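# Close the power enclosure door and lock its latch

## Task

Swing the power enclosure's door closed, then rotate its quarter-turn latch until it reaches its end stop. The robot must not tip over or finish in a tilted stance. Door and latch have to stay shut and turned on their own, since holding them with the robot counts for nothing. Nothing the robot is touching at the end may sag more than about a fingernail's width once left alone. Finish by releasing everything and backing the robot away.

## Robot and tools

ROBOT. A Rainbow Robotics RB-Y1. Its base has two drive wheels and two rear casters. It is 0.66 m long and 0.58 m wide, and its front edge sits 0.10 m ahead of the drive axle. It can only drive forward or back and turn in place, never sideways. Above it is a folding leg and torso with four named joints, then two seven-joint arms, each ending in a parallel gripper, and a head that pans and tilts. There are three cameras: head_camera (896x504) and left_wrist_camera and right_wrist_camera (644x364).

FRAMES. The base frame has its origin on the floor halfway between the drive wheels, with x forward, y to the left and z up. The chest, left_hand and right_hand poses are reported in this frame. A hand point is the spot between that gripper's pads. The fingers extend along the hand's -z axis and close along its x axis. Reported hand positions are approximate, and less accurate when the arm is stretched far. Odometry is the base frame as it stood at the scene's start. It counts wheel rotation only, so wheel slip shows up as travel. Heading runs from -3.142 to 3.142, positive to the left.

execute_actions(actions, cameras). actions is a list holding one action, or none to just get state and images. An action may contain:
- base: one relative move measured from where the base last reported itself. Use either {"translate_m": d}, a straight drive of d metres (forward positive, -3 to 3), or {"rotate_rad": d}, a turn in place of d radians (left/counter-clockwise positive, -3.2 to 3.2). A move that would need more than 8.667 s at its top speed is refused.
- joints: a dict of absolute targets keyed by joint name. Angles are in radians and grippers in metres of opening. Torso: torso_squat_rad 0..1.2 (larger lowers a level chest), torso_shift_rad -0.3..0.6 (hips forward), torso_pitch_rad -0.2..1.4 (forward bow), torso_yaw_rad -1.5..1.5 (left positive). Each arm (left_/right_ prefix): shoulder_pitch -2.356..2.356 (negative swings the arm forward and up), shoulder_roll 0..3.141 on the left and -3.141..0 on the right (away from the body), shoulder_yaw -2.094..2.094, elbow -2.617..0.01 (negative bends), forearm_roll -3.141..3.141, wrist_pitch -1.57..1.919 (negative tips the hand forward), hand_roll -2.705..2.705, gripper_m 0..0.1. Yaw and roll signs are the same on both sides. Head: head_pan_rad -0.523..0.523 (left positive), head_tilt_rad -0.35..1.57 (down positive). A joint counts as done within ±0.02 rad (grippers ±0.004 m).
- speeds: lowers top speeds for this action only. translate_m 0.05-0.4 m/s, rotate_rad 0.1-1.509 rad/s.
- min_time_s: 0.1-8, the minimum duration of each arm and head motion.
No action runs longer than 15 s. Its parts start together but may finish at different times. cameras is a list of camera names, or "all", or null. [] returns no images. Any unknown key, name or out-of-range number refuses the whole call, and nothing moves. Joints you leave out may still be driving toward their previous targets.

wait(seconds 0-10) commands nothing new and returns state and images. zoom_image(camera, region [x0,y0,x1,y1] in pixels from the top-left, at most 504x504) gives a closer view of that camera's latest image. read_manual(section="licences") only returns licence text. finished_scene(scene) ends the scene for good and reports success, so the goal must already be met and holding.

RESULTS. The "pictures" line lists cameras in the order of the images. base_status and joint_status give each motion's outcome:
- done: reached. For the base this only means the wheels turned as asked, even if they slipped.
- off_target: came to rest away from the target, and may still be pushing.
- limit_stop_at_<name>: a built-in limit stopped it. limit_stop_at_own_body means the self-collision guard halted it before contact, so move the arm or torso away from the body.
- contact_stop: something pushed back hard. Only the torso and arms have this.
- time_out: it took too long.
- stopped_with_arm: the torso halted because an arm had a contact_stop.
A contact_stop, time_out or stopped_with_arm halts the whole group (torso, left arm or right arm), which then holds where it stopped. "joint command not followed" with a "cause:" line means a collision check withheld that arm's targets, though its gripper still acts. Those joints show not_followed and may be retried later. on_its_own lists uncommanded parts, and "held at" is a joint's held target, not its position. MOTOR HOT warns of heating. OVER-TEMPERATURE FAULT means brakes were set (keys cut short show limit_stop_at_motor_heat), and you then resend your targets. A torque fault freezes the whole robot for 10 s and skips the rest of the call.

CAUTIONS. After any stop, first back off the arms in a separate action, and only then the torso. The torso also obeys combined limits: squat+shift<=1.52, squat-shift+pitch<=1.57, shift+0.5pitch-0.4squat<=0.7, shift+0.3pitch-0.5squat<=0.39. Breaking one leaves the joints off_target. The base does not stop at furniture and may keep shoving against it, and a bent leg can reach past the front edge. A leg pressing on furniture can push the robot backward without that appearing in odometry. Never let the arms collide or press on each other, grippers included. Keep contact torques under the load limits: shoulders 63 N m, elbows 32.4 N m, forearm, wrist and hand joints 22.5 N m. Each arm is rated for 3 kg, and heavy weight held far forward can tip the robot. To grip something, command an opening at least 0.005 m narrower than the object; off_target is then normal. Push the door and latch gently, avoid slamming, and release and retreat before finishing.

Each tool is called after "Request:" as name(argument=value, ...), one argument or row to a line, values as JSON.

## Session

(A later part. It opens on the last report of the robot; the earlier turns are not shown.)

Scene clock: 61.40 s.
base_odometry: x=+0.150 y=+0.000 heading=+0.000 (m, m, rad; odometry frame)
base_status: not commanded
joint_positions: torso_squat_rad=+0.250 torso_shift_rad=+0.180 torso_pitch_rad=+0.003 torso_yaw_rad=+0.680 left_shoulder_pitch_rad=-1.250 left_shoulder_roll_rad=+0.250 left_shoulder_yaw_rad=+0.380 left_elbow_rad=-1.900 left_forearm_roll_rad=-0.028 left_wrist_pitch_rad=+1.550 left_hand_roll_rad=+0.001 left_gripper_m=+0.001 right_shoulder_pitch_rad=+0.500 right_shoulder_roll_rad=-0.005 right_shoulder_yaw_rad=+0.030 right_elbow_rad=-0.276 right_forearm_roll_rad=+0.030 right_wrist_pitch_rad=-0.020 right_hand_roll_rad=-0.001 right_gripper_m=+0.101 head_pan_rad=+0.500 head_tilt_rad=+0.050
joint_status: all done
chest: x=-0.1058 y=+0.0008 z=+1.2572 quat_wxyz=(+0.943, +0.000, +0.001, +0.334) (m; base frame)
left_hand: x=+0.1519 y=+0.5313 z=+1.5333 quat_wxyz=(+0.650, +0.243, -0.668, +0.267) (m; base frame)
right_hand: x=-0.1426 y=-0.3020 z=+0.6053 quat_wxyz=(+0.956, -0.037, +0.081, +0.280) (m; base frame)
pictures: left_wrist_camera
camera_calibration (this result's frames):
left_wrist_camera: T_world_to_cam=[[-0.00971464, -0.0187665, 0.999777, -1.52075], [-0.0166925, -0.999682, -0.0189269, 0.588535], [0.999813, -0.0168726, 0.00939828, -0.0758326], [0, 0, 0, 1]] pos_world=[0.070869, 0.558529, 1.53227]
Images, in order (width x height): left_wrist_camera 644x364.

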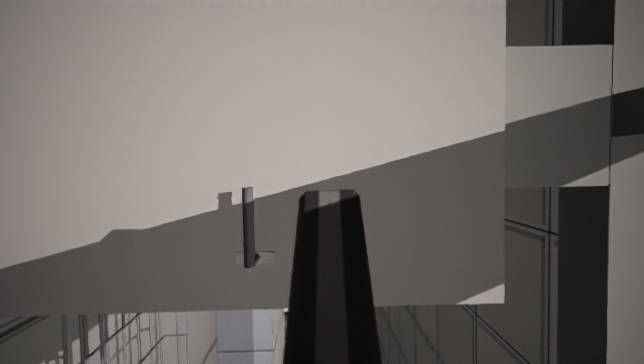

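Request:
execute_actions(
  actions=[
    {"base":{"translate_m":0.12},"speeds":{"translate_m":0.06}},
  ],
)

Scene clock: 71.47 s.
base_odometry: x=+0.213 y=+0.000 heading=+0.031 (m, m, rad; odometry frame)
base_status: translate_m time_out (by the wheels' count: +0.063 of +0.120)
joint_positions: torso_squat_rad=+0.250 torso_shift_rad=+0.180 torso_pitch_rad=+0.002 torso_yaw_rad=+0.680 left_shoulder_pitch_rad=-1.250 left_shoulder_roll_rad=+0.250 left_shoulder_yaw_rad=+0.380 left_elbow_rad=-1.900 left_forearm_roll_rad=-0.028 left_wrist_pitch_rad=+1.550 left_hand_roll_rad=+0.001 left_gripper_m=+0.001 right_shoulder_pitch_rad=+0.500 right_shoulder_roll_rad=-0.005 right_shoulder_yaw_rad=+0.030 right_elbow_rad=-0.276 right_forearm_roll_rad=+0.030 right_wrist_pitch_rad=-0.020 right_hand_roll_rad=-0.001 right_gripper_m=+0.101 head_pan_rad=+0.500 head_tilt_rad=+0.050
joint_status: not commanded
chest: x=-0.1058 y=+0.0008 z=+1.2572 quat_wxyz=(+0.943, +0.000, +0.001, +0.333) (m; base frame)
left_hand: x=+0.1518 y=+0.5313 z=+1.5334 quat_wxyz=(+0.650, +0.243, -0.668, +0.267) (m; base frame)
right_hand: x=-0.1425 y=-0.3020 z=+0.6053 quat_wxyz=(+0.956, -0.037, +0.081, +0.280) (m; base frame)
pictures: head_camera, left_wrist_camera, right_wrist_camera
camera_calibration (this result's frames):
head_camera: T_world_to_cam=[[0.937139, -0.348802, 0.0103214, 0.0682994], [0.00592415, -0.0136711, -0.999889, 1.51212], [0.348905, 0.937097, -0.0107454, -0.0286132], [0, 0, 0, 1]] pos_world=[-0.0629808, 0.0713088, 1.51094]
left_wrist_camera: T_world_to_cam=[[-0.00994984, -0.0188608, 0.999773, -1.52078], [-0.0168309, -0.999677, -0.0190265, 0.588639], [0.999809, -0.0170164, 0.00962919, -0.0760602], [0, 0, 0, 1]] pos_world=[0.0708215, 0.558472, 1.53236]
right_wrist_camera: T_world_to_cam=[[-0.833226, -0.522083, 0.182109, -0.383977], [-0.324596, 0.728479, 0.603287, -0.154846], [-0.447629, 0.443562, -0.776454, 0.624667], [0, 0, 0, 1]] pos_world=[-0.0905834, -0.364744, 0.648368]
Images, in order (width x height): head_camera 896x504, left_wrist_camera 644x364, right_wrist_camera 644x364.

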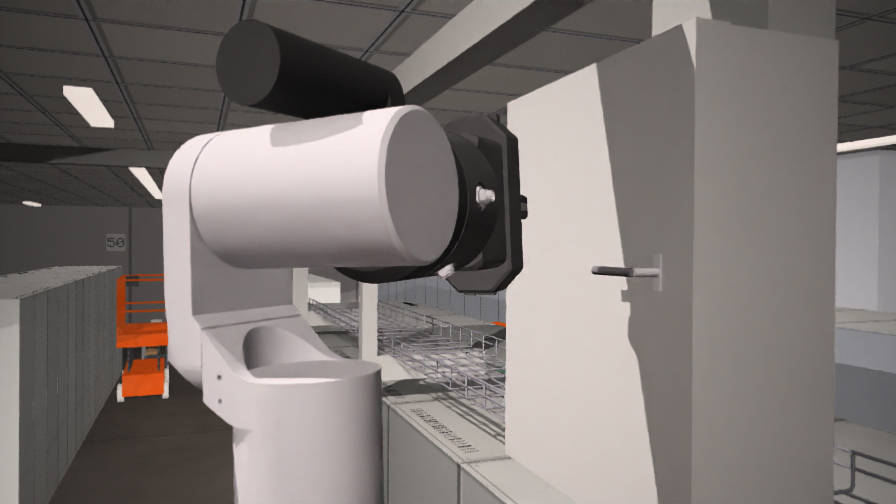

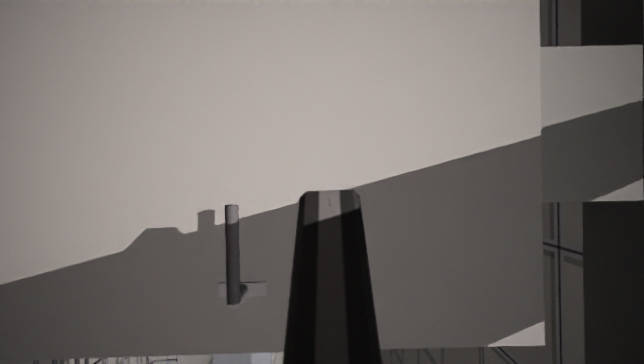

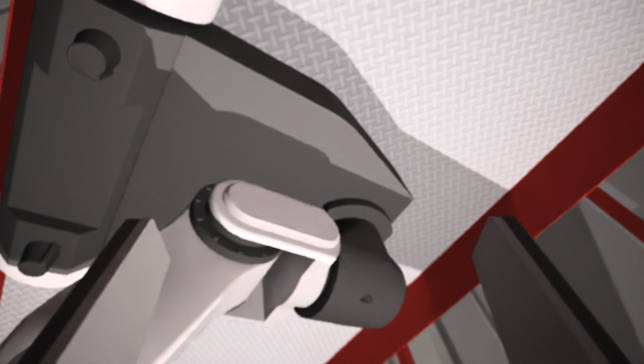

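Request:
execute_actions(
  actions=[
    {"joints":{"torso_yaw_rad":0.62,"left_shoulder_yaw_rad":0.4,"torso_shift_rad":0.24,"torso_squat_rad":0.2,"head_tilt_rad":0.1}},
  ],
  cameras=["head_camera","left_wrist_camera"],
)

Scene clock: 75.37 s.
base_odometry: x=+0.213 y=+0.000 heading=+0.031 (m, m, rad; odometry frame)
base_status: not commanded
joint_positions: torso_squat_rad=+0.200 torso_shift_rad=+0.240 torso_pitch_rad=+0.003 torso_yaw_rad=+0.620 left_shoulder_pitch_rad=-1.250 left_shoulder_roll_rad=+0.250 left_shoulder_yaw_rad=+0.400 left_elbow_rad=-1.900 left_forearm_roll_rad=-0.028 left_wrist_pitch_rad=+1.550 left_hand_roll_rad=+0.001 left_gripper_m=+0.001 right_shoulder_pitch_rad=+0.500 right_shoulder_roll_rad=-0.005 right_shoulder_yaw_rad=+0.030 right_elbow_rad=-0.276 right_forearm_roll_rad=+0.030 right_wrist_pitch_rad=-0.020 right_hand_roll_rad=-0.001 right_gripper_m=+0.101 head_pan_rad=+0.500 head_tilt_rad=+0.100
joint_status: all done
chest: x=-0.0640 y=+0.0008 z=+1.2563 quat_wxyz=(+0.952, +0.000, +0.001, +0.305) (m; base frame)
left_hand: x=+0.2205 y=+0.5206 z=+1.5319 quat_wxyz=(+0.655, +0.219, -0.676, +0.256) (m; base frame)
right_hand: x=-0.1189 y=-0.2993 z=+0.6045 quat_wxyz=(+0.964, -0.034, +0.082, +0.252) (m; base frame)
pictures: head_camera, left_wrist_camera
camera_calibration (this result's frames):
head_camera: T_world_to_cam=[[0.914807, -0.403802, 0.00846143, 0.0304497], [-0.0168341, -0.0590524, -0.998113, 1.50795], [0.403539, 0.912939, -0.0608192, 0.0332389], [0, 0, 0, 1]] pos_world=[-0.0158838, 0.0709985, 1.50687]
left_wrist_camera: T_world_to_cam=[[-0.021958, -0.00307319, 0.999754, -1.52432], [-0.0699247, -0.997542, -0.00460217, 0.567637], [0.997311, -0.0700086, 0.0216891, -0.135258], [0, 0, 0, 1]] pos_world=[0.141115, 0.552087, 1.52949]
Images, in order (width x height): head_camera 896x504, left_wrist_camera 644x364.

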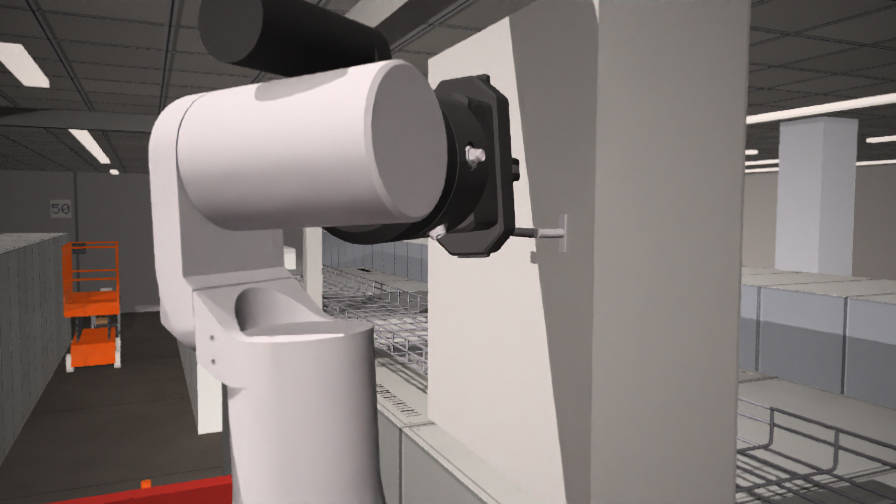

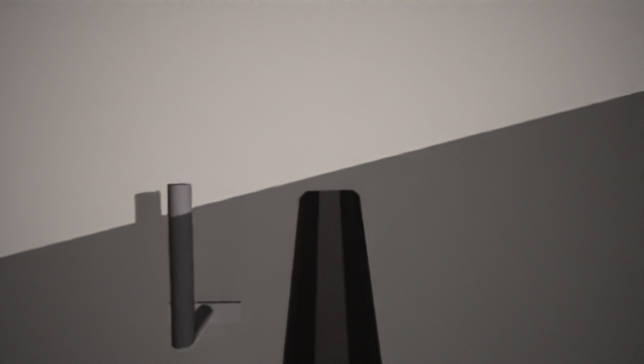

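Request:
execute_actions(
  actions=[
    {"joints":{"torso_yaw_rad":0.57}},
  ],
  cameras=[],
)

Request:
execute_actions(
  actions=[
    {"joints":{"torso_squat_rad":0.5}},
  ],
  cameras=["head_camera","left_wrist_camera"],
)

Scene clock: 78.67 s.
base_odometry: x=+0.213 y=+0.000 heading=+0.031 (m, m, rad; odometry frame)
base_status: not commanded
joint_positions: torso_squat_rad=+0.200 torso_shift_rad=+0.238 torso_pitch_rad=-0.001 torso_yaw_rad=+0.572 left_shoulder_pitch_rad=-1.250 left_shoulder_roll_rad=+0.252 left_shoulder_yaw_rad=+0.401 left_elbow_rad=-1.901 left_forearm_roll_rad=-0.029 left_wrist_pitch_rad=+1.550 left_hand_roll_rad=+0.001 left_gripper_m=+0.001 right_shoulder_pitch_rad=+0.500 right_shoulder_roll_rad=-0.005 right_shoulder_yaw_rad=+0.030 right_elbow_rad=-0.276 right_forearm_roll_rad=+0.030 right_wrist_pitch_rad=-0.020 right_hand_roll_rad=-0.001 right_gripper_m=+0.101 head_pan_rad=+0.500 head_tilt_rad=+0.100
joint_status: torso_yaw_rad contact_stop (moved -0.048 of -0.050)
chest: x=-0.0664 y=+0.0009 z=+1.2565 quat_wxyz=(+0.959, -0.001, +0.000, +0.282) (m; base frame)
left_hand: x=+0.2409 y=+0.5075 z=+1.5333 quat_wxyz=(+0.659, +0.202, -0.682, +0.242) (m; base frame)
right_hand: x=-0.1334 y=-0.2964 z=+0.6045 quat_wxyz=(+0.970, -0.033, +0.081, +0.228) (m; base frame)
pictures: none
No camera images: the call's "cameras" was empty. Leave "cameras" out to get every camera's image.

not run: a stop came earlier in this reply.

Fingertip touched the door. Ease off slightly, then lower.

Request:
execute_actions(
  actions=[
    {"joints":{"torso_yaw_rad":0.585}},
  ],
  cameras=[],
)

Request:
execute_actions(
  actions=[
    {"joints":{"torso_squat_rad":0.5}},
  ],
  cameras=["head_camera","left_wrist_camera"],
)

Scene clock: 80.43 s.
base_odometry: x=+0.213 y=+0.000 heading=+0.031 (m, m, rad; odometry frame)
base_status: not commanded
joint_positions: torso_squat_rad=+0.200 torso_shift_rad=+0.239 torso_pitch_rad=+0.000 torso_yaw_rad=+0.585 left_shoulder_pitch_rad=-1.250 left_shoulder_roll_rad=+0.250 left_shoulder_yaw_rad=+0.400 left_elbow_rad=-1.900 left_forearm_roll_rad=-0.028 left_wrist_pitch_rad=+1.550 left_hand_roll_rad=+0.001 left_gripper_m=+0.001 right_shoulder_pitch_rad=+0.500 right_shoulder_roll_rad=-0.005 right_shoulder_yaw_rad=+0.030 right_elbow_rad=-0.276 right_forearm_roll_rad=+0.030 right_wrist_pitch_rad=-0.020 right_hand_roll_rad=-0.001 right_gripper_m=+0.101 head_pan_rad=+0.500 head_tilt_rad=+0.100
joint_status: all done
chest: x=-0.0657 y=+0.0009 z=+1.2565 quat_wxyz=(+0.958, +0.000, +0.000, +0.288) (m; base frame)
left_hand: x=+0.2361 y=+0.5107 z=+1.5326 quat_wxyz=(+0.659, +0.206, -0.681, +0.245) (m; base frame)
right_hand: x=-0.1293 y=-0.2972 z=+0.6045 quat_wxyz=(+0.968, -0.033, +0.081, +0.235) (m; base frame)
pictures: none
No camera images: the call's "cameras" was empty. Leave "cameras" out to get every camera's image.

Scene clock: 91.50 s.
TORQUE FAULT: left_wrist_pitch_rad reached its load limit. The robot stopped for 10 seconds, dropped its targets and accepts commands again. The stop added 9.5 s to the call and to motion_time.
base_odometry: x=+0.213 y=+0.000 heading=+0.030 (m, m, rad; odometry frame)
base_status: not commanded
joint_positions: torso_squat_rad=+0.433 torso_shift_rad=+0.238 torso_pitch_rad=-0.003 torso_yaw_rad=+0.585 left_shoulder_pitch_rad=-1.260 left_shoulder_roll_rad=+0.254 left_shoulder_yaw_rad=+0.400 left_elbow_rad=-1.905 left_forearm_roll_rad=-0.028 left_wrist_pitch_rad=+1.544 left_hand_roll_rad=+0.001 left_gripper_m=+0.001 right_shoulder_pitch_rad=+0.500 right_shoulder_roll_rad=-0.005 right_shoulder_yaw_rad=+0.030 right_elbow_rad=-0.276 right_forearm_roll_rad=+0.030 right_wrist_pitch_rad=-0.020 right_hand_roll_rad=-0.001 right_gripper_m=+0.101 head_pan_rad=+0.500 head_tilt_rad=+0.100
joint_status: torso_squat_rad contact_stop (moved +0.233 of +0.300)
on_its_own: torso_squat_rad is held at +0.433, not at your +0.500, since a contact_stop
chest: x=-0.0794 y=+0.0004 z=+1.2074 quat_wxyz=(+0.958, +0.000, -0.001, +0.288) (m; base frame)
left_hand: x=+0.2185 y=+0.5079 z=+1.4935 quat_wxyz=(+0.650, +0.209, -0.689, +0.243) (m; base frame)
right_hand: x=-0.1410 y=-0.2971 z=+0.5550 quat_wxyz=(+0.968, -0.033, +0.080, +0.235) (m; base frame)
pictures: head_camera, left_wrist_camera
camera_calibration (this result's frames):
head_camera: T_world_to_cam=[[0.900076, -0.435532, 0.0132221, 0.0378304], [-0.0132892, -0.0577687, -0.998242, 1.4593], [0.43553, 0.898318, -0.0577841, 0.0357078], [0, 0, 0, 1]] pos_world=[-0.0302091, 0.0687012, 1.4583]
left_wrist_camera: T_world_to_cam=[[-0.0448025, -0.0163733, 0.998862, -1.47298], [-0.103323, -0.994427, -0.020935, 0.584704], [0.993638, -0.104144, 0.0428611, -0.146807], [0, 0, 0, 1]] pos_world=[0.140293, 0.542039, 1.48984]
Images, in order (width x height): head_camera 896x504, left_wrist_camera 644x364.

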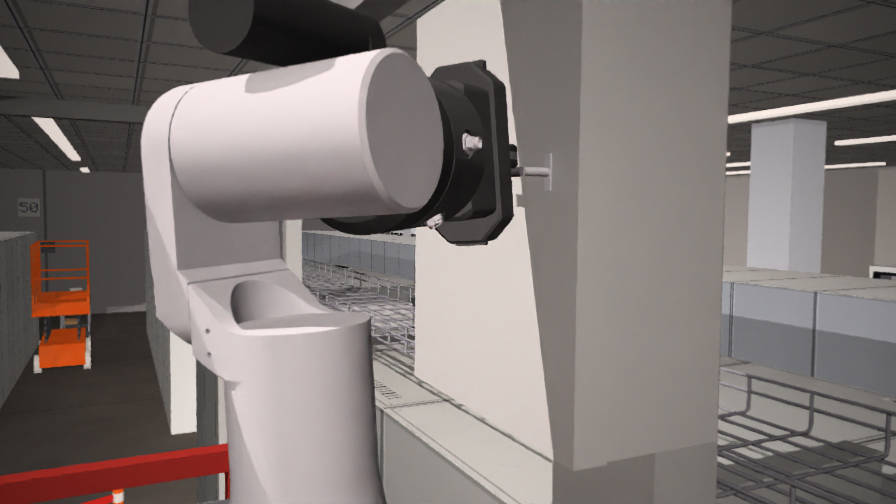

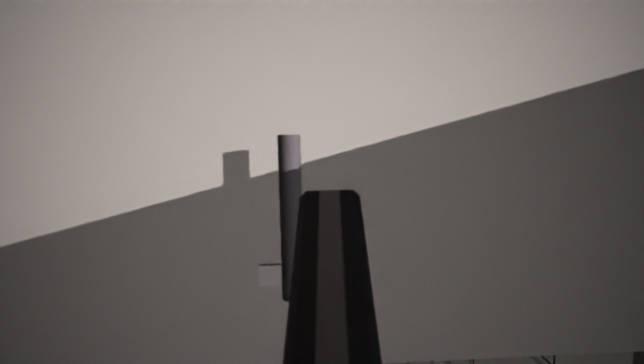

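Request:
execute_actions(
  actions=[
    {"joints":{"torso_squat_rad":0.35,"torso_yaw_rad":0.72}},
  ],
  cameras=[],
)

Request:
execute_actions(
  actions=[
    {"joints":{"torso_squat_rad":0.6,"torso_shift_rad":0.27}},
  ],
  cameras=[],
)

Request:
execute_actions(
  actions=[
    {"joints":{"torso_yaw_rad":0.62,"left_shoulder_yaw_rad":0.45}},
  ],
  cameras=["head_camera","left_wrist_camera"],
)

Scene clock: 95.30 s.
base_odometry: x=+0.213 y=+0.000 heading=+0.030 (m, m, rad; odometry frame)
base_status: not commanded
joint_positions: torso_squat_rad=+0.350 torso_shift_rad=+0.238 torso_pitch_rad=-0.002 torso_yaw_rad=+0.720 left_shoulder_pitch_rad=-1.256 left_shoulder_roll_rad=+0.253 left_shoulder_yaw_rad=+0.400 left_elbow_rad=-1.903 left_forearm_roll_rad=-0.028 left_wrist_pitch_rad=+1.546 left_hand_roll_rad=+0.001 left_gripper_m=+0.001 right_shoulder_pitch_rad=+0.500 right_shoulder_roll_rad=-0.005 right_shoulder_yaw_rad=+0.030 right_elbow_rad=-0.276 right_forearm_roll_rad=+0.030 right_wrist_pitch_rad=-0.020 right_hand_roll_rad=-0.001 right_gripper_m=+0.101 head_pan_rad=+0.500 head_tilt_rad=+0.100
joint_status: all done
chest: x=-0.0737 y=+0.0008 z=+1.2290 quat_wxyz=(+0.936, -0.001, -0.001, +0.352) (m; base frame)
left_hand: x=+0.1545 y=+0.5450 z=+1.5112 quat_wxyz=(+0.635, +0.254, -0.670, +0.287) (m; base frame)
right_hand: x=-0.0953 y=-0.3031 z=+0.5769 quat_wxyz=(+0.950, -0.039, +0.078, +0.299) (m; base frame)
pictures: none
No camera images: the call's "cameras" was empty. Leave "cameras" out to get every camera's image.

Scene clock: 96.93 s.
base_odometry: x=+0.213 y=+0.000 heading=+0.030 (m, m, rad; odometry frame)
base_status: not commanded
joint_positions: torso_squat_rad=+0.600 torso_shift_rad=+0.270 torso_pitch_rad=-0.002 torso_yaw_rad=+0.720 left_shoulder_pitch_rad=-1.256 left_shoulder_roll_rad=+0.253 left_shoulder_yaw_rad=+0.400 left_elbow_rad=-1.903 left_forearm_roll_rad=-0.028 left_wrist_pitch_rad=+1.546 left_hand_roll_rad=+0.001 left_gripper_m=+0.001 right_shoulder_pitch_rad=+0.500 right_shoulder_roll_rad=-0.005 right_shoulder_yaw_rad=+0.030 right_elbow_rad=-0.276 right_forearm_roll_rad=+0.030 right_wrist_pitch_rad=-0.020 right_hand_roll_rad=-0.001 right_gripper_m=+0.101 head_pan_rad=+0.500 head_tilt_rad=+0.100
joint_status: all done
chest: x=-0.0746 y=+0.0007 z=+1.1467 quat_wxyz=(+0.936, -0.001, -0.001, +0.352) (m; base frame)
left_hand: x=+0.1534 y=+0.5450 z=+1.4289 quat_wxyz=(+0.635, +0.254, -0.670, +0.287) (m; base frame)
right_hand: x=-0.0961 y=-0.3032 z=+0.4946 quat_wxyz=(+0.950, -0.039, +0.078, +0.299) (m; base frame)
pictures: none
No camera images: the call's "cameras" was empty. Leave "cameras" out to get every camera's image.

Scene clock: 97.80 s.
base_odometry: x=+0.213 y=+0.000 heading=+0.030 (m, m, rad; odometry frame)
base_status: not commanded
joint_positions: torso_squat_rad=+0.600 torso_shift_rad=+0.270 torso_pitch_rad=-0.002 torso_yaw_rad=+0.620 left_shoulder_pitch_rad=-1.256 left_shoulder_roll_rad=+0.253 left_shoulder_yaw_rad=+0.450 left_elbow_rad=-1.903 left_forearm_roll_rad=-0.028 left_wrist_pitch_rad=+1.546 left_hand_roll_rad=+0.001 left_gripper_m=+0.001 right_shoulder_pitch_rad=+0.500 right_shoulder_roll_rad=-0.005 right_shoulder_yaw_rad=+0.030 right_elbow_rad=-0.276 right_forearm_roll_rad=+0.030 right_wrist_pitch_rad=-0.020 right_hand_roll_rad=-0.001 right_gripper_m=+0.101 head_pan_rad=+0.500 head_tilt_rad=+0.100
joint_status: all done
chest: x=-0.0746 y=+0.0007 z=+1.1467 quat_wxyz=(+0.952, -0.001, -0.001, +0.305) (m; base frame)
left_hand: x=+0.1956 y=+0.5335 z=+1.4271 quat_wxyz=(+0.641, +0.209, -0.684, +0.276) (m; base frame)
right_hand: x=-0.1262 y=-0.2994 z=+0.4946 quat_wxyz=(+0.964, -0.035, +0.080, +0.251) (m; base frame)
pictures: head_camera, left_wrist_camera
camera_calibration (this result's frames):
head_camera: T_world_to_cam=[[0.914708, -0.403907, 0.0129829, 0.035818], [-0.0119083, -0.0590529, -0.998184, 1.39885], [0.40394, 0.912892, -0.058826, 0.0286782], [0, 0, 0, 1]] pos_world=[-0.0276895, 0.0708929, 1.39753]
left_wrist_camera: T_world_to_cam=[[-0.0652406, 0.0253414, 0.997548, -1.4236], [-0.0529764, -0.998356, 0.0218972, 0.537566], [0.996462, -0.0514179, 0.0664759, -0.180829], [0, 0, 0, 1]] pos_world=[0.11579, 0.56346, 1.42036]
Images, in order (width x height): head_camera 896x504, left_wrist_camera 644x364.

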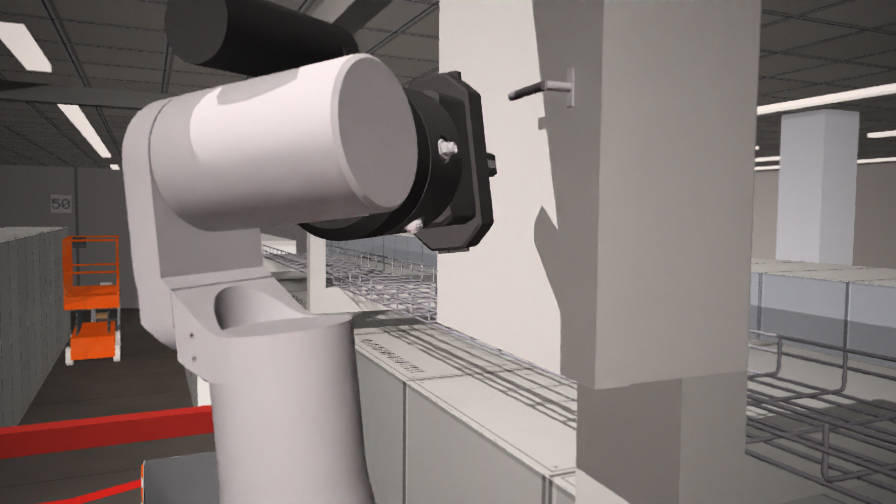

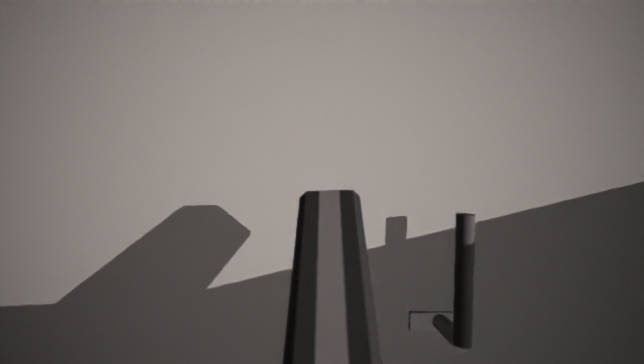

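Request:
execute_actions(
  actions=[
    {"joints":{"torso_yaw_rad":0.585,"left_shoulder_yaw_rad":0.41,"torso_shift_rad":0.29}},
  ],
  cameras=[],
)

Request:
execute_actions(
  actions=[
    {"joints":{"left_shoulder_pitch_rad":-1.36,"left_wrist_pitch_rad":1.62,"left_elbow_rad":-1.87},"min_time_s":3},
  ],
  cameras=["head_camera","left_wrist_camera"],
)

Scene clock: 102.40 s.
base_odometry: x=+0.213 y=+0.000 heading=+0.030 (m, m, rad; odometry frame)
base_status: not commanded
joint_positions: torso_squat_rad=+0.600 torso_shift_rad=+0.290 torso_pitch_rad=-0.002 torso_yaw_rad=+0.585 left_shoulder_pitch_rad=-1.256 left_shoulder_roll_rad=+0.253 left_shoulder_yaw_rad=+0.410 left_elbow_rad=-1.903 left_forearm_roll_rad=-0.028 left_wrist_pitch_rad=+1.546 left_hand_roll_rad=+0.001 left_gripper_m=+0.001 right_shoulder_pitch_rad=+0.500 right_shoulder_roll_rad=-0.005 right_shoulder_yaw_rad=+0.030 right_elbow_rad=-0.276 right_forearm_roll_rad=+0.030 right_wrist_pitch_rad=-0.020 right_hand_roll_rad=-0.001 right_gripper_m=+0.101 head_pan_rad=+0.500 head_tilt_rad=+0.100
joint_status: all done
chest: x=-0.0634 y=+0.0007 z=+1.1435 quat_wxyz=(+0.958, -0.001, -0.001, +0.288) (m; base frame)
left_hand: x=+0.2338 y=+0.5122 z=+1.4254 quat_wxyz=(+0.652, +0.206, -0.686, +0.248) (m; base frame)
right_hand: x=-0.1257 y=-0.2973 z=+0.4914 quat_wxyz=(+0.968, -0.033, +0.080, +0.235) (m; base frame)
pictures: none
No camera images: the call's "cameras" was empty. Leave "cameras" out to get every camera's image.

Scene clock: 105.70 s.
base_odometry: x=+0.213 y=+0.000 heading=+0.030 (m, m, rad; odometry frame)
base_status: not commanded
joint_positions: torso_squat_rad=+0.600 torso_shift_rad=+0.290 torso_pitch_rad=-0.002 torso_yaw_rad=+0.585 left_shoulder_pitch_rad=-1.360 left_shoulder_roll_rad=+0.253 left_shoulder_yaw_rad=+0.410 left_elbow_rad=-1.870 left_forearm_roll_rad=-0.028 left_wrist_pitch_rad=+1.620 left_hand_roll_rad=+0.001 left_gripper_m=+0.001 right_shoulder_pitch_rad=+0.500 right_shoulder_roll_rad=-0.005 right_shoulder_yaw_rad=+0.030 right_elbow_rad=-0.276 right_forearm_roll_rad=+0.030 right_wrist_pitch_rad=-0.020 right_hand_roll_rad=-0.001 right_gripper_m=+0.101 head_pan_rad=+0.500 head_tilt_rad=+0.100
joint_status: all done
chest: x=-0.0634 y=+0.0007 z=+1.1435 quat_wxyz=(+0.958, -0.001, -0.001, +0.288) (m; base frame)
left_hand: x=+0.2360 y=+0.4894 z=+1.4513 quat_wxyz=(+0.660, +0.189, -0.688, +0.236) (m; base frame)
right_hand: x=-0.1257 y=-0.2973 z=+0.4914 quat_wxyz=(+0.968, -0.033, +0.080, +0.235) (m; base frame)
pictures: head_camera, left_wrist_camera
camera_calibration (this result's frames):
head_camera: T_world_to_cam=[[0.900071, -0.435556, 0.0127447, 0.0249874], [-0.0141833, -0.0585171, -0.998186, 1.39566], [0.435512, 0.898257, -0.0588472, 0.0260162], [0, 0, 0, 1]] pos_world=[-0.0140259, 0.0691839, 1.39434]
left_wrist_camera: T_world_to_cam=[[-0.0374685, 0.00708314, 0.999273, -1.44418], [-0.143028, -0.989717, 0.00165247, 0.541568], [0.989009, -0.142862, 0.0380963, -0.137285], [0, 0, 0, 1]] pos_world=[0.159124, 0.526616, 1.44746]
Images, in order (width x height): head_camera 896x504, left_wrist_camera 644x364.

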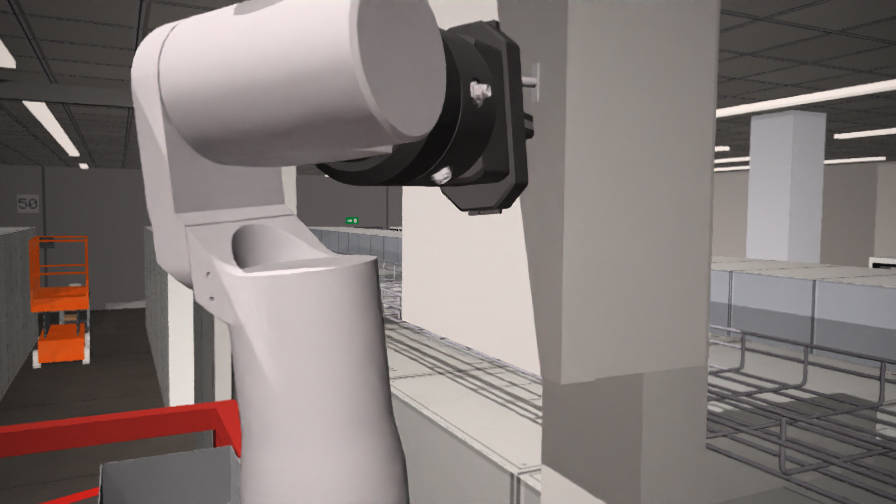

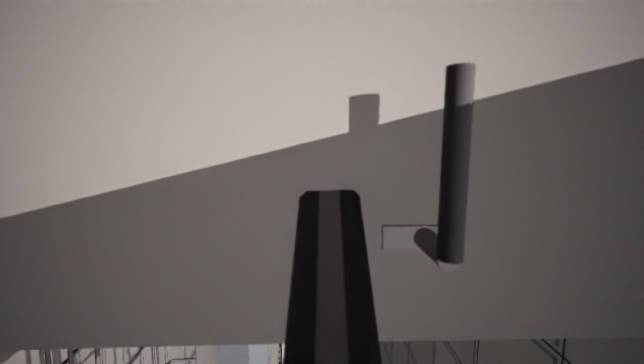

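Request:
execute_actions(
  actions=[
    {"joints":{"left_shoulder_yaw_rad":0.53}},
  ],
  cameras=["left_wrist_camera"],
)

Request:
execute_actions(
  actions=[
    {"joints":{"torso_squat_rad":0.54,"torso_shift_rad":0.29}},
  ],
  cameras=["left_wrist_camera"],
)

Scene clock: 109.30 s.
base_odometry: x=+0.213 y=+0.000 heading=+0.030 (m, m, rad; odometry frame)
base_status: not commanded
joint_positions: torso_squat_rad=+0.600 torso_shift_rad=+0.290 torso_pitch_rad=-0.002 torso_yaw_rad=+0.585 left_shoulder_pitch_rad=-1.360 left_shoulder_roll_rad=+0.253 left_shoulder_yaw_rad=+0.530 left_elbow_rad=-1.870 left_forearm_roll_rad=-0.028 left_wrist_pitch_rad=+1.620 left_hand_roll_rad=+0.001 left_gripper_m=+0.001 right_shoulder_pitch_rad=+0.500 right_shoulder_roll_rad=-0.005 right_shoulder_yaw_rad=+0.030 right_elbow_rad=-0.276 right_forearm_roll_rad=+0.030 right_wrist_pitch_rad=-0.020 right_hand_roll_rad=-0.001 right_gripper_m=+0.101 head_pan_rad=+0.500 head_tilt_rad=+0.100
joint_status: all done
chest: x=-0.0634 y=+0.0007 z=+1.1435 quat_wxyz=(+0.958, -0.001, -0.001, +0.288) (m; base frame)
left_hand: x=+0.2132 y=+0.5228 z=+1.4452 quat_wxyz=(+0.643, +0.158, -0.693, +0.285) (m; base frame)
right_hand: x=-0.1257 y=-0.2973 z=+0.4914 quat_wxyz=(+0.968, -0.033, +0.080, +0.235) (m; base frame)
pictures: left_wrist_camera
camera_calibration (this result's frames):
left_wrist_camera: T_world_to_cam=[[-0.101093, 0.103244, 0.989505, -1.46176], [-0.119034, -0.988711, 0.091, 0.436544], [0.98773, -0.108585, 0.112242, -0.234527], [0, 0, 0, 1]] pos_world=[0.135838, 0.557069, 1.43302]
Images, in order (width x height): left_wrist_camera 644x364.

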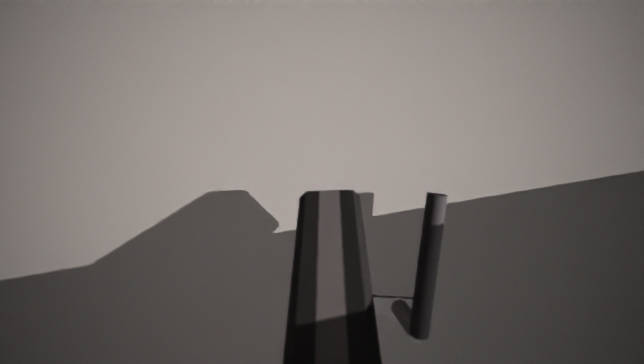

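Scene clock: 110.23 s.
base_odometry: x=+0.213 y=+0.000 heading=+0.030 (m, m, rad; odometry frame)
base_status: not commanded
joint_positions: torso_squat_rad=+0.540 torso_shift_rad=+0.290 torso_pitch_rad=-0.002 torso_yaw_rad=+0.585 left_shoulder_pitch_rad=-1.360 left_shoulder_roll_rad=+0.253 left_shoulder_yaw_rad=+0.530 left_elbow_rad=-1.870 left_forearm_roll_rad=-0.028 left_wrist_pitch_rad=+1.620 left_hand_roll_rad=+0.001 left_gripper_m=+0.001 right_shoulder_pitch_rad=+0.500 right_shoulder_roll_rad=-0.005 right_shoulder_yaw_rad=+0.030 right_elbow_rad=-0.276 right_forearm_roll_rad=+0.030 right_wrist_pitch_rad=-0.020 right_hand_roll_rad=-0.001 right_gripper_m=+0.101 head_pan_rad=+0.500 head_tilt_rad=+0.100
joint_status: all done
chest: x=-0.0568 y=+0.0007 z=+1.1652 quat_wxyz=(+0.958, -0.001, -0.001, +0.288) (m; base frame)
left_hand: x=+0.2198 y=+0.5228 z=+1.4669 quat_wxyz=(+0.643, +0.158, -0.693, +0.285) (m; base frame)
right_hand: x=-0.1192 y=-0.2973 z=+0.5131 quat_wxyz=(+0.968, -0.033, +0.080, +0.235) (m; base frame)
pictures: left_wrist_camera
camera_calibration (this result's frames):
left_wrist_camera: T_world_to_cam=[[-0.100951, 0.103244, 0.98952, -1.4826], [-0.119037, -0.988709, 0.0910148, 0.435349], [0.987744, -0.108602, 0.112101, -0.243297], [0, 0, 0, 1]] pos_world=[0.142468, 0.55708, 1.45471]
Images, in order (width x height): left_wrist_camera 644x364.

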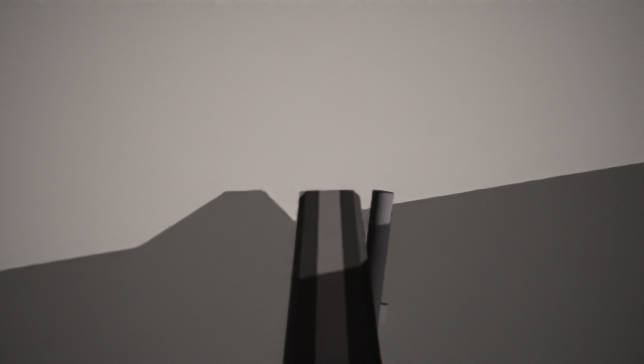

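Request:
execute_actions(
  actions=[
    {"joints":{"torso_yaw_rad":0.545,"torso_squat_rad":0.56}},
  ],
  cameras=[],
)

Request:
execute_actions(
  actions=[
    {"joints":{"torso_squat_rad":0.45,"torso_shift_rad":0.265}},
  ],
  cameras=["head_camera","left_wrist_camera"],
)

Scene clock: 112.73 s.
base_odometry: x=+0.213 y=+0.000 heading=+0.030 (m, m, rad; odometry frame)
base_status: not commanded
joint_positions: torso_squat_rad=+0.560 torso_shift_rad=+0.290 torso_pitch_rad=-0.002 torso_yaw_rad=+0.545 left_shoulder_pitch_rad=-1.360 left_shoulder_roll_rad=+0.253 left_shoulder_yaw_rad=+0.530 left_elbow_rad=-1.870 left_forearm_roll_rad=-0.028 left_wrist_pitch_rad=+1.620 left_hand_roll_rad=+0.001 left_gripper_m=+0.001 right_shoulder_pitch_rad=+0.500 right_shoulder_roll_rad=-0.005 right_shoulder_yaw_rad=+0.030 right_elbow_rad=-0.276 right_forearm_roll_rad=+0.030 right_wrist_pitch_rad=-0.020 right_hand_roll_rad=-0.001 right_gripper_m=+0.101 head_pan_rad=+0.500 head_tilt_rad=+0.100
joint_status: all done
chest: x=-0.0592 y=+0.0007 z=+1.1582 quat_wxyz=(+0.963, -0.001, -0.001, +0.269) (m; base frame)
left_hand: x=+0.2380 y=+0.5113 z=+1.4601 quat_wxyz=(+0.649, +0.144, -0.696, +0.272) (m; base frame)
right_hand: x=-0.1331 y=-0.2945 z=+0.5061 quat_wxyz=(+0.973, -0.032, +0.081, +0.215) (m; base frame)
pictures: none
No camera images: the call's "cameras" was empty. Leave "cameras" out to get every camera's image.

Scene clock: 123.20 s.
TORQUE FAULT: left_wrist_pitch_rad reached its load limit. The robot stopped for 10 seconds, dropped its targets and accepts commands again. The stop added 9.3 s to the call and to motion_time.
base_odometry: x=+0.213 y=+0.000 heading=+0.031 (m, m, rad; odometry frame)
base_status: not commanded
joint_positions: torso_squat_rad=+0.505 torso_shift_rad=+0.278 torso_pitch_rad=-0.002 torso_yaw_rad=+0.545 left_shoulder_pitch_rad=-1.350 left_shoulder_roll_rad=+0.249 left_shoulder_yaw_rad=+0.531 left_elbow_rad=-1.867 left_forearm_roll_rad=-0.029 left_wrist_pitch_rad=+1.632 left_hand_roll_rad=+0.000 left_gripper_m=+0.001 right_shoulder_pitch_rad=+0.500 right_shoulder_roll_rad=-0.005 right_shoulder_yaw_rad=+0.030 right_elbow_rad=-0.276 right_forearm_roll_rad=+0.030 right_wrist_pitch_rad=-0.020 right_hand_roll_rad=-0.001 right_gripper_m=+0.101 head_pan_rad=+0.500 head_tilt_rad=+0.100
joint_status: torso_squat_rad contact_stop (moved -0.055 of -0.110); the others done
on_its_own: torso_squat_rad is held at +0.505, not at your +0.450, since a contact_stop
chest: x=-0.0603 y=+0.0010 z=+1.1791 quat_wxyz=(+0.963, -0.001, -0.001, +0.269) (m; base frame)
left_hand: x=+0.2395 y=+0.5133 z=+1.4717 quat_wxyz=(+0.657, +0.142, -0.687, +0.275) (m; base frame)
right_hand: x=-0.1346 y=-0.2947 z=+0.5272 quat_wxyz=(+0.973, -0.032, +0.081, +0.215) (m; base frame)
pictures: head_camera, left_wrist_camera
camera_calibration (this result's frames):
head_camera: T_world_to_cam=[[0.88207, -0.470948, 0.0126534, 0.0208397], [-0.016852, -0.0583816, -0.998152, 1.431], [0.470816, 0.880227, -0.0594331, 0.0293458], [0, 0, 0, 1]] pos_world=[-0.00808337, 0.0675278, 1.42984]
left_wrist_camera: T_world_to_cam=[[-0.0766172, 0.12208, 0.989559, -1.49996], [-0.157912, -0.981435, 0.108852, 0.407217], [0.984476, -0.147923, 0.0944727, -0.217374], [0, 0, 0, 1]] pos_world=[0.163382, 0.550617, 1.4605]
Images, in order (width x height): head_camera 896x504, left_wrist_camera 644x364.

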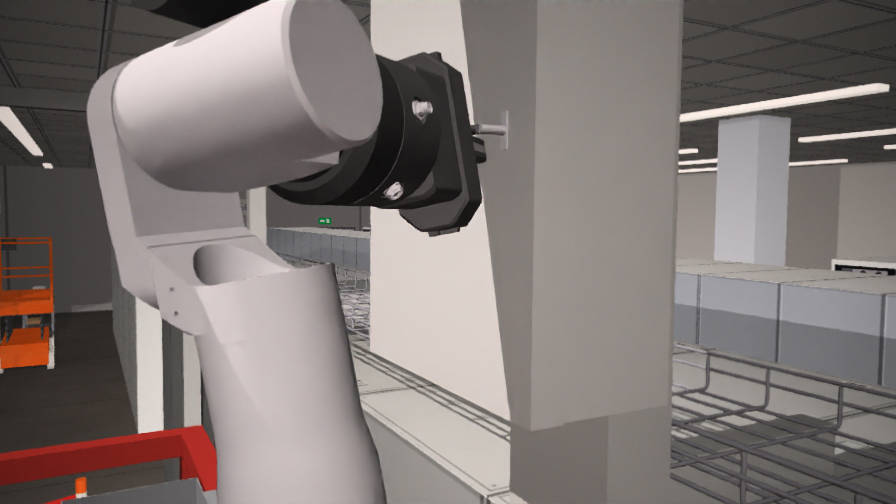

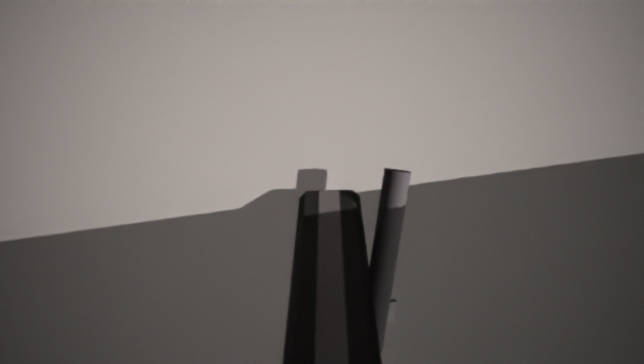

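Request:
zoom_image(
  camera="head_camera",
  region=[460,300,700,480],
)

Request:
execute_actions(
  actions=[
    {"joints":{"torso_squat_rad":0.68,"torso_shift_rad":0.3}},
  ],
  cameras=[],
)

Request:
execute_actions(
  actions=[
    {"joints":{"left_shoulder_yaw_rad":0.4}, "min_time_s":2},
  ],
  cameras=["head_camera","left_wrist_camera"],
)

Region (460, 300, 700, 480) of head_camera's 896x504 image, scaled by 2.100, with more detail than that image has; it fills the top 378 rows of this view, and the rest is white.

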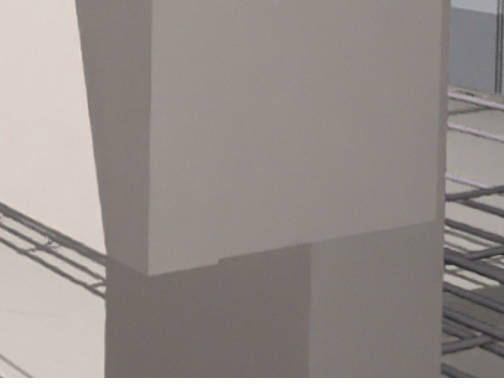

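Scene clock: 126.80 s.
base_odometry: x=+0.212 y=+0.000 heading=+0.030 (m, m, rad; odometry frame)
base_status: not commanded
joint_positions: torso_squat_rad=+0.680 torso_shift_rad=+0.298 torso_pitch_rad=-0.004 torso_yaw_rad=+0.545 left_shoulder_pitch_rad=-1.354 left_shoulder_roll_rad=+0.250 left_shoulder_yaw_rad=+0.530 left_elbow_rad=-1.868 left_forearm_roll_rad=-0.029 left_wrist_pitch_rad=+1.629 left_hand_roll_rad=+0.000 left_gripper_m=+0.001 right_shoulder_pitch_rad=+0.500 right_shoulder_roll_rad=-0.005 right_shoulder_yaw_rad=+0.030 right_elbow_rad=-0.276 right_forearm_roll_rad=+0.030 right_wrist_pitch_rad=-0.020 right_hand_roll_rad=-0.001 right_gripper_m=+0.101 head_pan_rad=+0.500 head_tilt_rad=+0.100
joint_status: all done
chest: x=-0.0691 y=+0.0007 z=+1.1101 quat_wxyz=(+0.963, -0.001, -0.002, +0.269) (m; base frame)
left_hand: x=+0.2294 y=+0.5121 z=+1.4063 quat_wxyz=(+0.654, +0.142, -0.691, +0.274) (m; base frame)
right_hand: x=-0.1422 y=-0.2946 z=+0.4578 quat_wxyz=(+0.973, -0.032, +0.080, +0.215) (m; base frame)
pictures: none
No camera images: the call's "cameras" was empty. Leave "cameras" out to get every camera's image.

Scene clock: 129.10 s.
base_odometry: x=+0.212 y=+0.000 heading=+0.031 (m, m, rad; odometry frame)
base_status: not commanded
joint_positions: torso_squat_rad=+0.681 torso_shift_rad=+0.298 torso_pitch_rad=-0.005 torso_yaw_rad=+0.546 left_shoulder_pitch_rad=-1.354 left_shoulder_roll_rad=+0.256 left_shoulder_yaw_rad=+0.405 left_elbow_rad=-1.871 left_forearm_roll_rad=-0.032 left_wrist_pitch_rad=+1.629 left_hand_roll_rad=+0.000 left_gripper_m=+0.001 right_shoulder_pitch_rad=+0.500 right_shoulder_roll_rad=-0.005 right_shoulder_yaw_rad=+0.030 right_elbow_rad=-0.276 right_forearm_roll_rad=+0.030 right_wrist_pitch_rad=-0.020 right_hand_roll_rad=-0.001 right_gripper_m=+0.101 head_pan_rad=+0.500 head_tilt_rad=+0.100
joint_status: all done
chest: x=-0.0700 y=+0.0009 z=+1.1100 quat_wxyz=(+0.963, -0.001, -0.002, +0.270) (m; base frame)
left_hand: x=+0.2468 y=+0.4794 z=+1.4147 quat_wxyz=(+0.667, +0.178, -0.687, +0.226) (m; base frame)
right_hand: x=-0.1414 y=-0.2948 z=+0.4577 quat_wxyz=(+0.973, -0.032, +0.079, +0.216) (m; base frame)
pictures: head_camera, left_wrist_camera
camera_calibration (this result's frames):
head_camera: T_world_to_cam=[[0.882558, -0.469933, 0.0159507, 0.0266065], [-0.0130116, -0.0583185, -0.998213, 1.3622], [0.470023, 0.880774, -0.057584, 0.0277806], [0, 0, 0, 1]] pos_world=[-0.0188149, 0.067476, 1.36094]
left_wrist_camera: T_world_to_cam=[[-0.0266541, 0.0107044, 0.999587, -1.41189], [-0.174197, -0.984693, 0.00589994, 0.532521], [0.98435, -0.173968, 0.0281107, -0.117863], [0, 0, 0, 1]] pos_world=[0.171149, 0.518979, 1.41148]
Images, in order (width x height): head_camera 896x504, left_wrist_camera 644x364.

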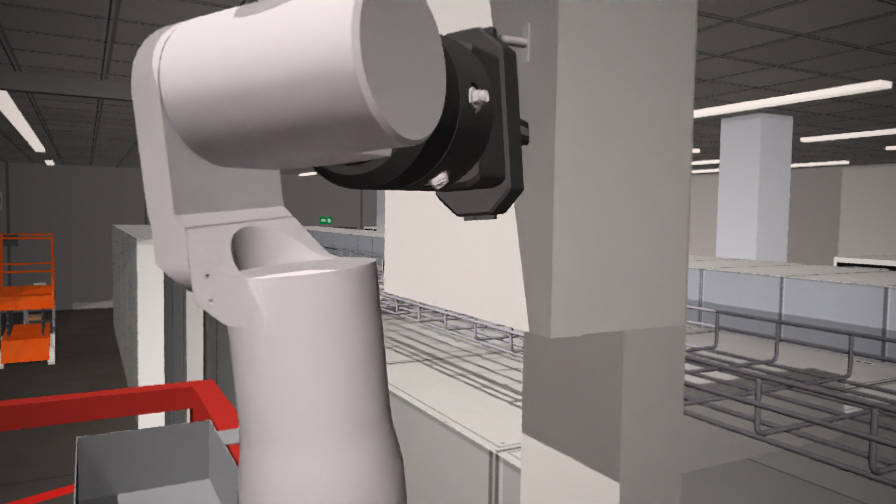

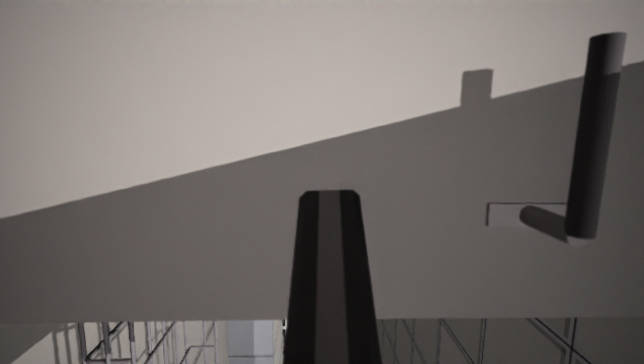

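Request:
execute_actions(
  actions=[
    {"joints":{"left_shoulder_yaw_rad":0.47,"torso_yaw_rad":0.51}, "min_time_s":2},
  ],
  cameras=["left_wrist_camera"],
)

Request:
execute_actions(
  actions=[
    {"joints":{"torso_squat_rad":0.58,"torso_shift_rad":0.295}},
  ],
  cameras=["left_wrist_camera","head_camera"],
)

Scene clock: 133.63 s.
base_odometry: x=+0.212 y=+0.000 heading=+0.031 (m, m, rad; odometry frame)
base_status: not commanded
joint_positions: torso_squat_rad=+0.681 torso_shift_rad=+0.296 torso_pitch_rad=-0.009 torso_yaw_rad=+0.544 left_shoulder_pitch_rad=-1.354 left_shoulder_roll_rad=+0.251 left_shoulder_yaw_rad=+0.470 left_elbow_rad=-1.868 left_forearm_roll_rad=-0.029 left_wrist_pitch_rad=+1.629 left_hand_roll_rad=+0.000 left_gripper_m=+0.001 right_shoulder_pitch_rad=+0.500 right_shoulder_roll_rad=-0.005 right_shoulder_yaw_rad=+0.030 right_elbow_rad=-0.276 right_forearm_roll_rad=+0.030 right_wrist_pitch_rad=-0.020 right_hand_roll_rad=-0.001 right_gripper_m=+0.101 head_pan_rad=+0.500 head_tilt_rad=+0.100
joint_status: torso_yaw_rad contact_stop (moved -0.002 of -0.036); the others done
on_its_own: torso_yaw_rad is held at +0.544, not at your +0.510, since a contact_stop
chest: x=-0.0725 y=+0.0007 z=+1.1101 quat_wxyz=(+0.963, -0.002, -0.004, +0.269) (m; base frame)
left_hand: x=+0.2355 y=+0.4947 z=+1.4122 quat_wxyz=(+0.660, +0.157, -0.691, +0.249) (m; base frame)
right_hand: x=-0.1420 y=-0.2945 z=+0.4574 quat_wxyz=(+0.973, -0.032, +0.077, +0.215) (m; base frame)
pictures: left_wrist_camera
camera_calibration (this result's frames):
left_wrist_camera: T_world_to_cam=[[-0.0600274, 0.0673037, 0.995925, -1.42492], [-0.171758, -0.98354, 0.0561143, 0.473589], [0.983309, -0.16769, 0.0705993, -0.166797], [0, 0, 0, 1]] pos_world=[0.159822, 0.533726, 1.40431]
Images, in order (width x height): left_wrist_camera 644x364.

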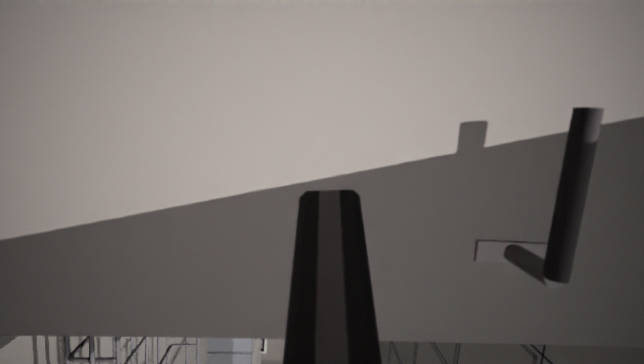

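not run: a stop came earlier in this reply.

Request:
execute_actions(
  actions=[
    {"joints":{"left_shoulder_yaw_rad":0.55,"torso_yaw_rad":0.49}, "min_time_s":2},
  ],
  cameras=["left_wrist_camera"],
)

Request:
execute_actions(
  actions=[
    {"joints":{"left_shoulder_pitch_rad":-1.55,"left_wrist_pitch_rad":1.75,"left_elbow_rad":-1.8},"min_time_s":5},
  ],
  cameras=["left_wrist_camera","head_camera"],
)

Scene clock: 138.50 s.
base_odometry: x=+0.213 y=+0.000 heading=+0.031 (m, m, rad; odometry frame)
base_status: not commanded
joint_positions: torso_squat_rad=+0.682 torso_shift_rad=+0.293 torso_pitch_rad=-0.015 torso_yaw_rad=+0.510 left_shoulder_pitch_rad=-1.354 left_shoulder_roll_rad=+0.251 left_shoulder_yaw_rad=+0.550 left_elbow_rad=-1.868 left_forearm_roll_rad=-0.029 left_wrist_pitch_rad=+1.629 left_hand_roll_rad=+0.000 left_gripper_m=+0.001 right_shoulder_pitch_rad=+0.500 right_shoulder_roll_rad=-0.005 right_shoulder_yaw_rad=+0.030 right_elbow_rad=-0.276 right_forearm_roll_rad=+0.030 right_wrist_pitch_rad=-0.020 right_hand_roll_rad=-0.001 right_gripper_m=+0.101 head_pan_rad=+0.500 head_tilt_rad=+0.100
joint_status: torso_yaw_rad contact_stop (moved -0.034 of -0.054); the others done
on_its_own: torso_yaw_rad is held at +0.510, not at your +0.490, since a contact_stop
chest: x=-0.0756 y=+0.0008 z=+1.1102 quat_wxyz=(+0.968, -0.002, -0.007, +0.252) (m; base frame)
left_hand: x=+0.2337 y=+0.5069 z=+1.4088 quat_wxyz=(+0.652, +0.123, -0.697, +0.271) (m; base frame)
right_hand: x=-0.1518 y=-0.2917 z=+0.4570 quat_wxyz=(+0.977, -0.032, +0.076, +0.198) (m; base frame)
pictures: left_wrist_camera
camera_calibration (this result's frames):
left_wrist_camera: T_world_to_cam=[[-0.101027, 0.135907, 0.985557, -1.43302], [-0.191027, -0.974843, 0.114847, 0.402859], [0.976372, -0.176665, 0.124448, -0.232519], [0, 0, 0, 1]] pos_world=[0.159207, 0.546403, 1.395]
Images, in order (width x height): left_wrist_camera 644x364.

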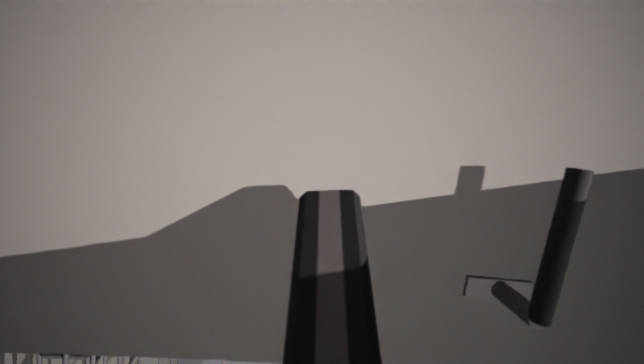

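not run: a stop came earlier in this reply.

Request:
execute_actions(
  actions=[
    {"joints":{"left_shoulder_pitch_rad":-1.55,"left_wrist_pitch_rad":1.75,"left_elbow_rad":-1.8,"left_shoulder_yaw_rad":0.62},"min_time_s":5},
  ],
  cameras=["left_wrist_camera","head_camera"],
)

Scene clock: 146.23 s.
base_odometry: x=+0.213 y=+0.000 heading=+0.031 (m, m, rad; odometry frame)
base_status: not commanded
joint_positions: torso_squat_rad=+0.682 torso_shift_rad=+0.293 torso_pitch_rad=-0.015 torso_yaw_rad=+0.510 left_shoulder_pitch_rad=-1.550 left_shoulder_roll_rad=+0.251 left_shoulder_yaw_rad=+0.620 left_elbow_rad=-1.800 left_forearm_roll_rad=-0.029 left_wrist_pitch_rad=+1.750 left_hand_roll_rad=+0.000 left_gripper_m=+0.001 right_shoulder_pitch_rad=+0.500 right_shoulder_roll_rad=-0.005 right_shoulder_yaw_rad=+0.030 right_elbow_rad=-0.276 right_forearm_roll_rad=+0.030 right_wrist_pitch_rad=-0.020 right_hand_roll_rad=-0.001 right_gripper_m=+0.101 head_pan_rad=+0.500 head_tilt_rad=+0.100
joint_status: all done
on_its_own: torso_yaw_rad is held at +0.510, not at your +0.490, since a contact_stop
chest: x=-0.0756 y=+0.0008 z=+1.1102 quat_wxyz=(+0.968, -0.002, -0.007, +0.252) (m; base frame)
left_hand: x=+0.2250 y=+0.4757 z=+1.4542 quat_wxyz=(+0.658, +0.063, -0.704, +0.260) (m; base frame)
right_hand: x=-0.1518 y=-0.2917 z=+0.4570 quat_wxyz=(+0.977, -0.032, +0.076, +0.198) (m; base frame)
pictures: head_camera, left_wrist_camera
camera_calibration (this result's frames):
head_camera: T_world_to_cam=[[0.864792, -0.501568, 0.023745, 0.0215926], [-0.00582449, -0.0573055, -0.99834, 1.36297], [0.502096, 0.863218, -0.0524787, 0.02726], [0, 0, 0, 1]] pos_world=[-0.0244216, 0.0654046, 1.36163]
left_wrist_camera: T_world_to_cam=[[-0.113477, 0.20656, 0.971831, -1.48521], [-0.294248, -0.941255, 0.165702, 0.298858], [0.948968, -0.267156, 0.167591, -0.248636], [0, 0, 0, 1]] pos_world=[0.155349, 0.52166, 1.43552]
Images, in order (width x height): head_camera 896x504, left_wrist_camera 644x364.

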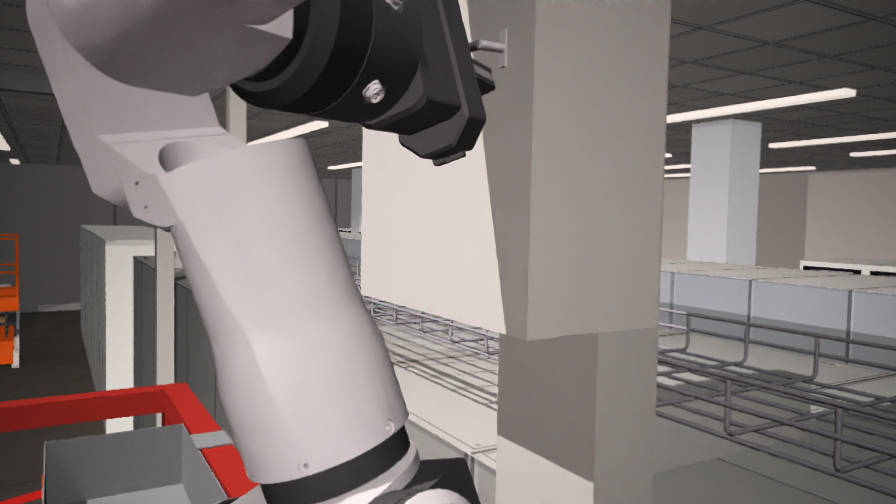

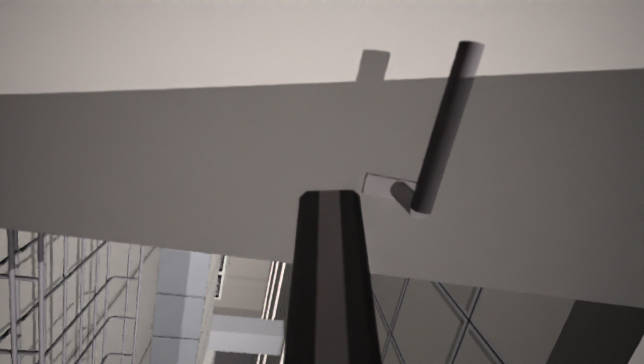

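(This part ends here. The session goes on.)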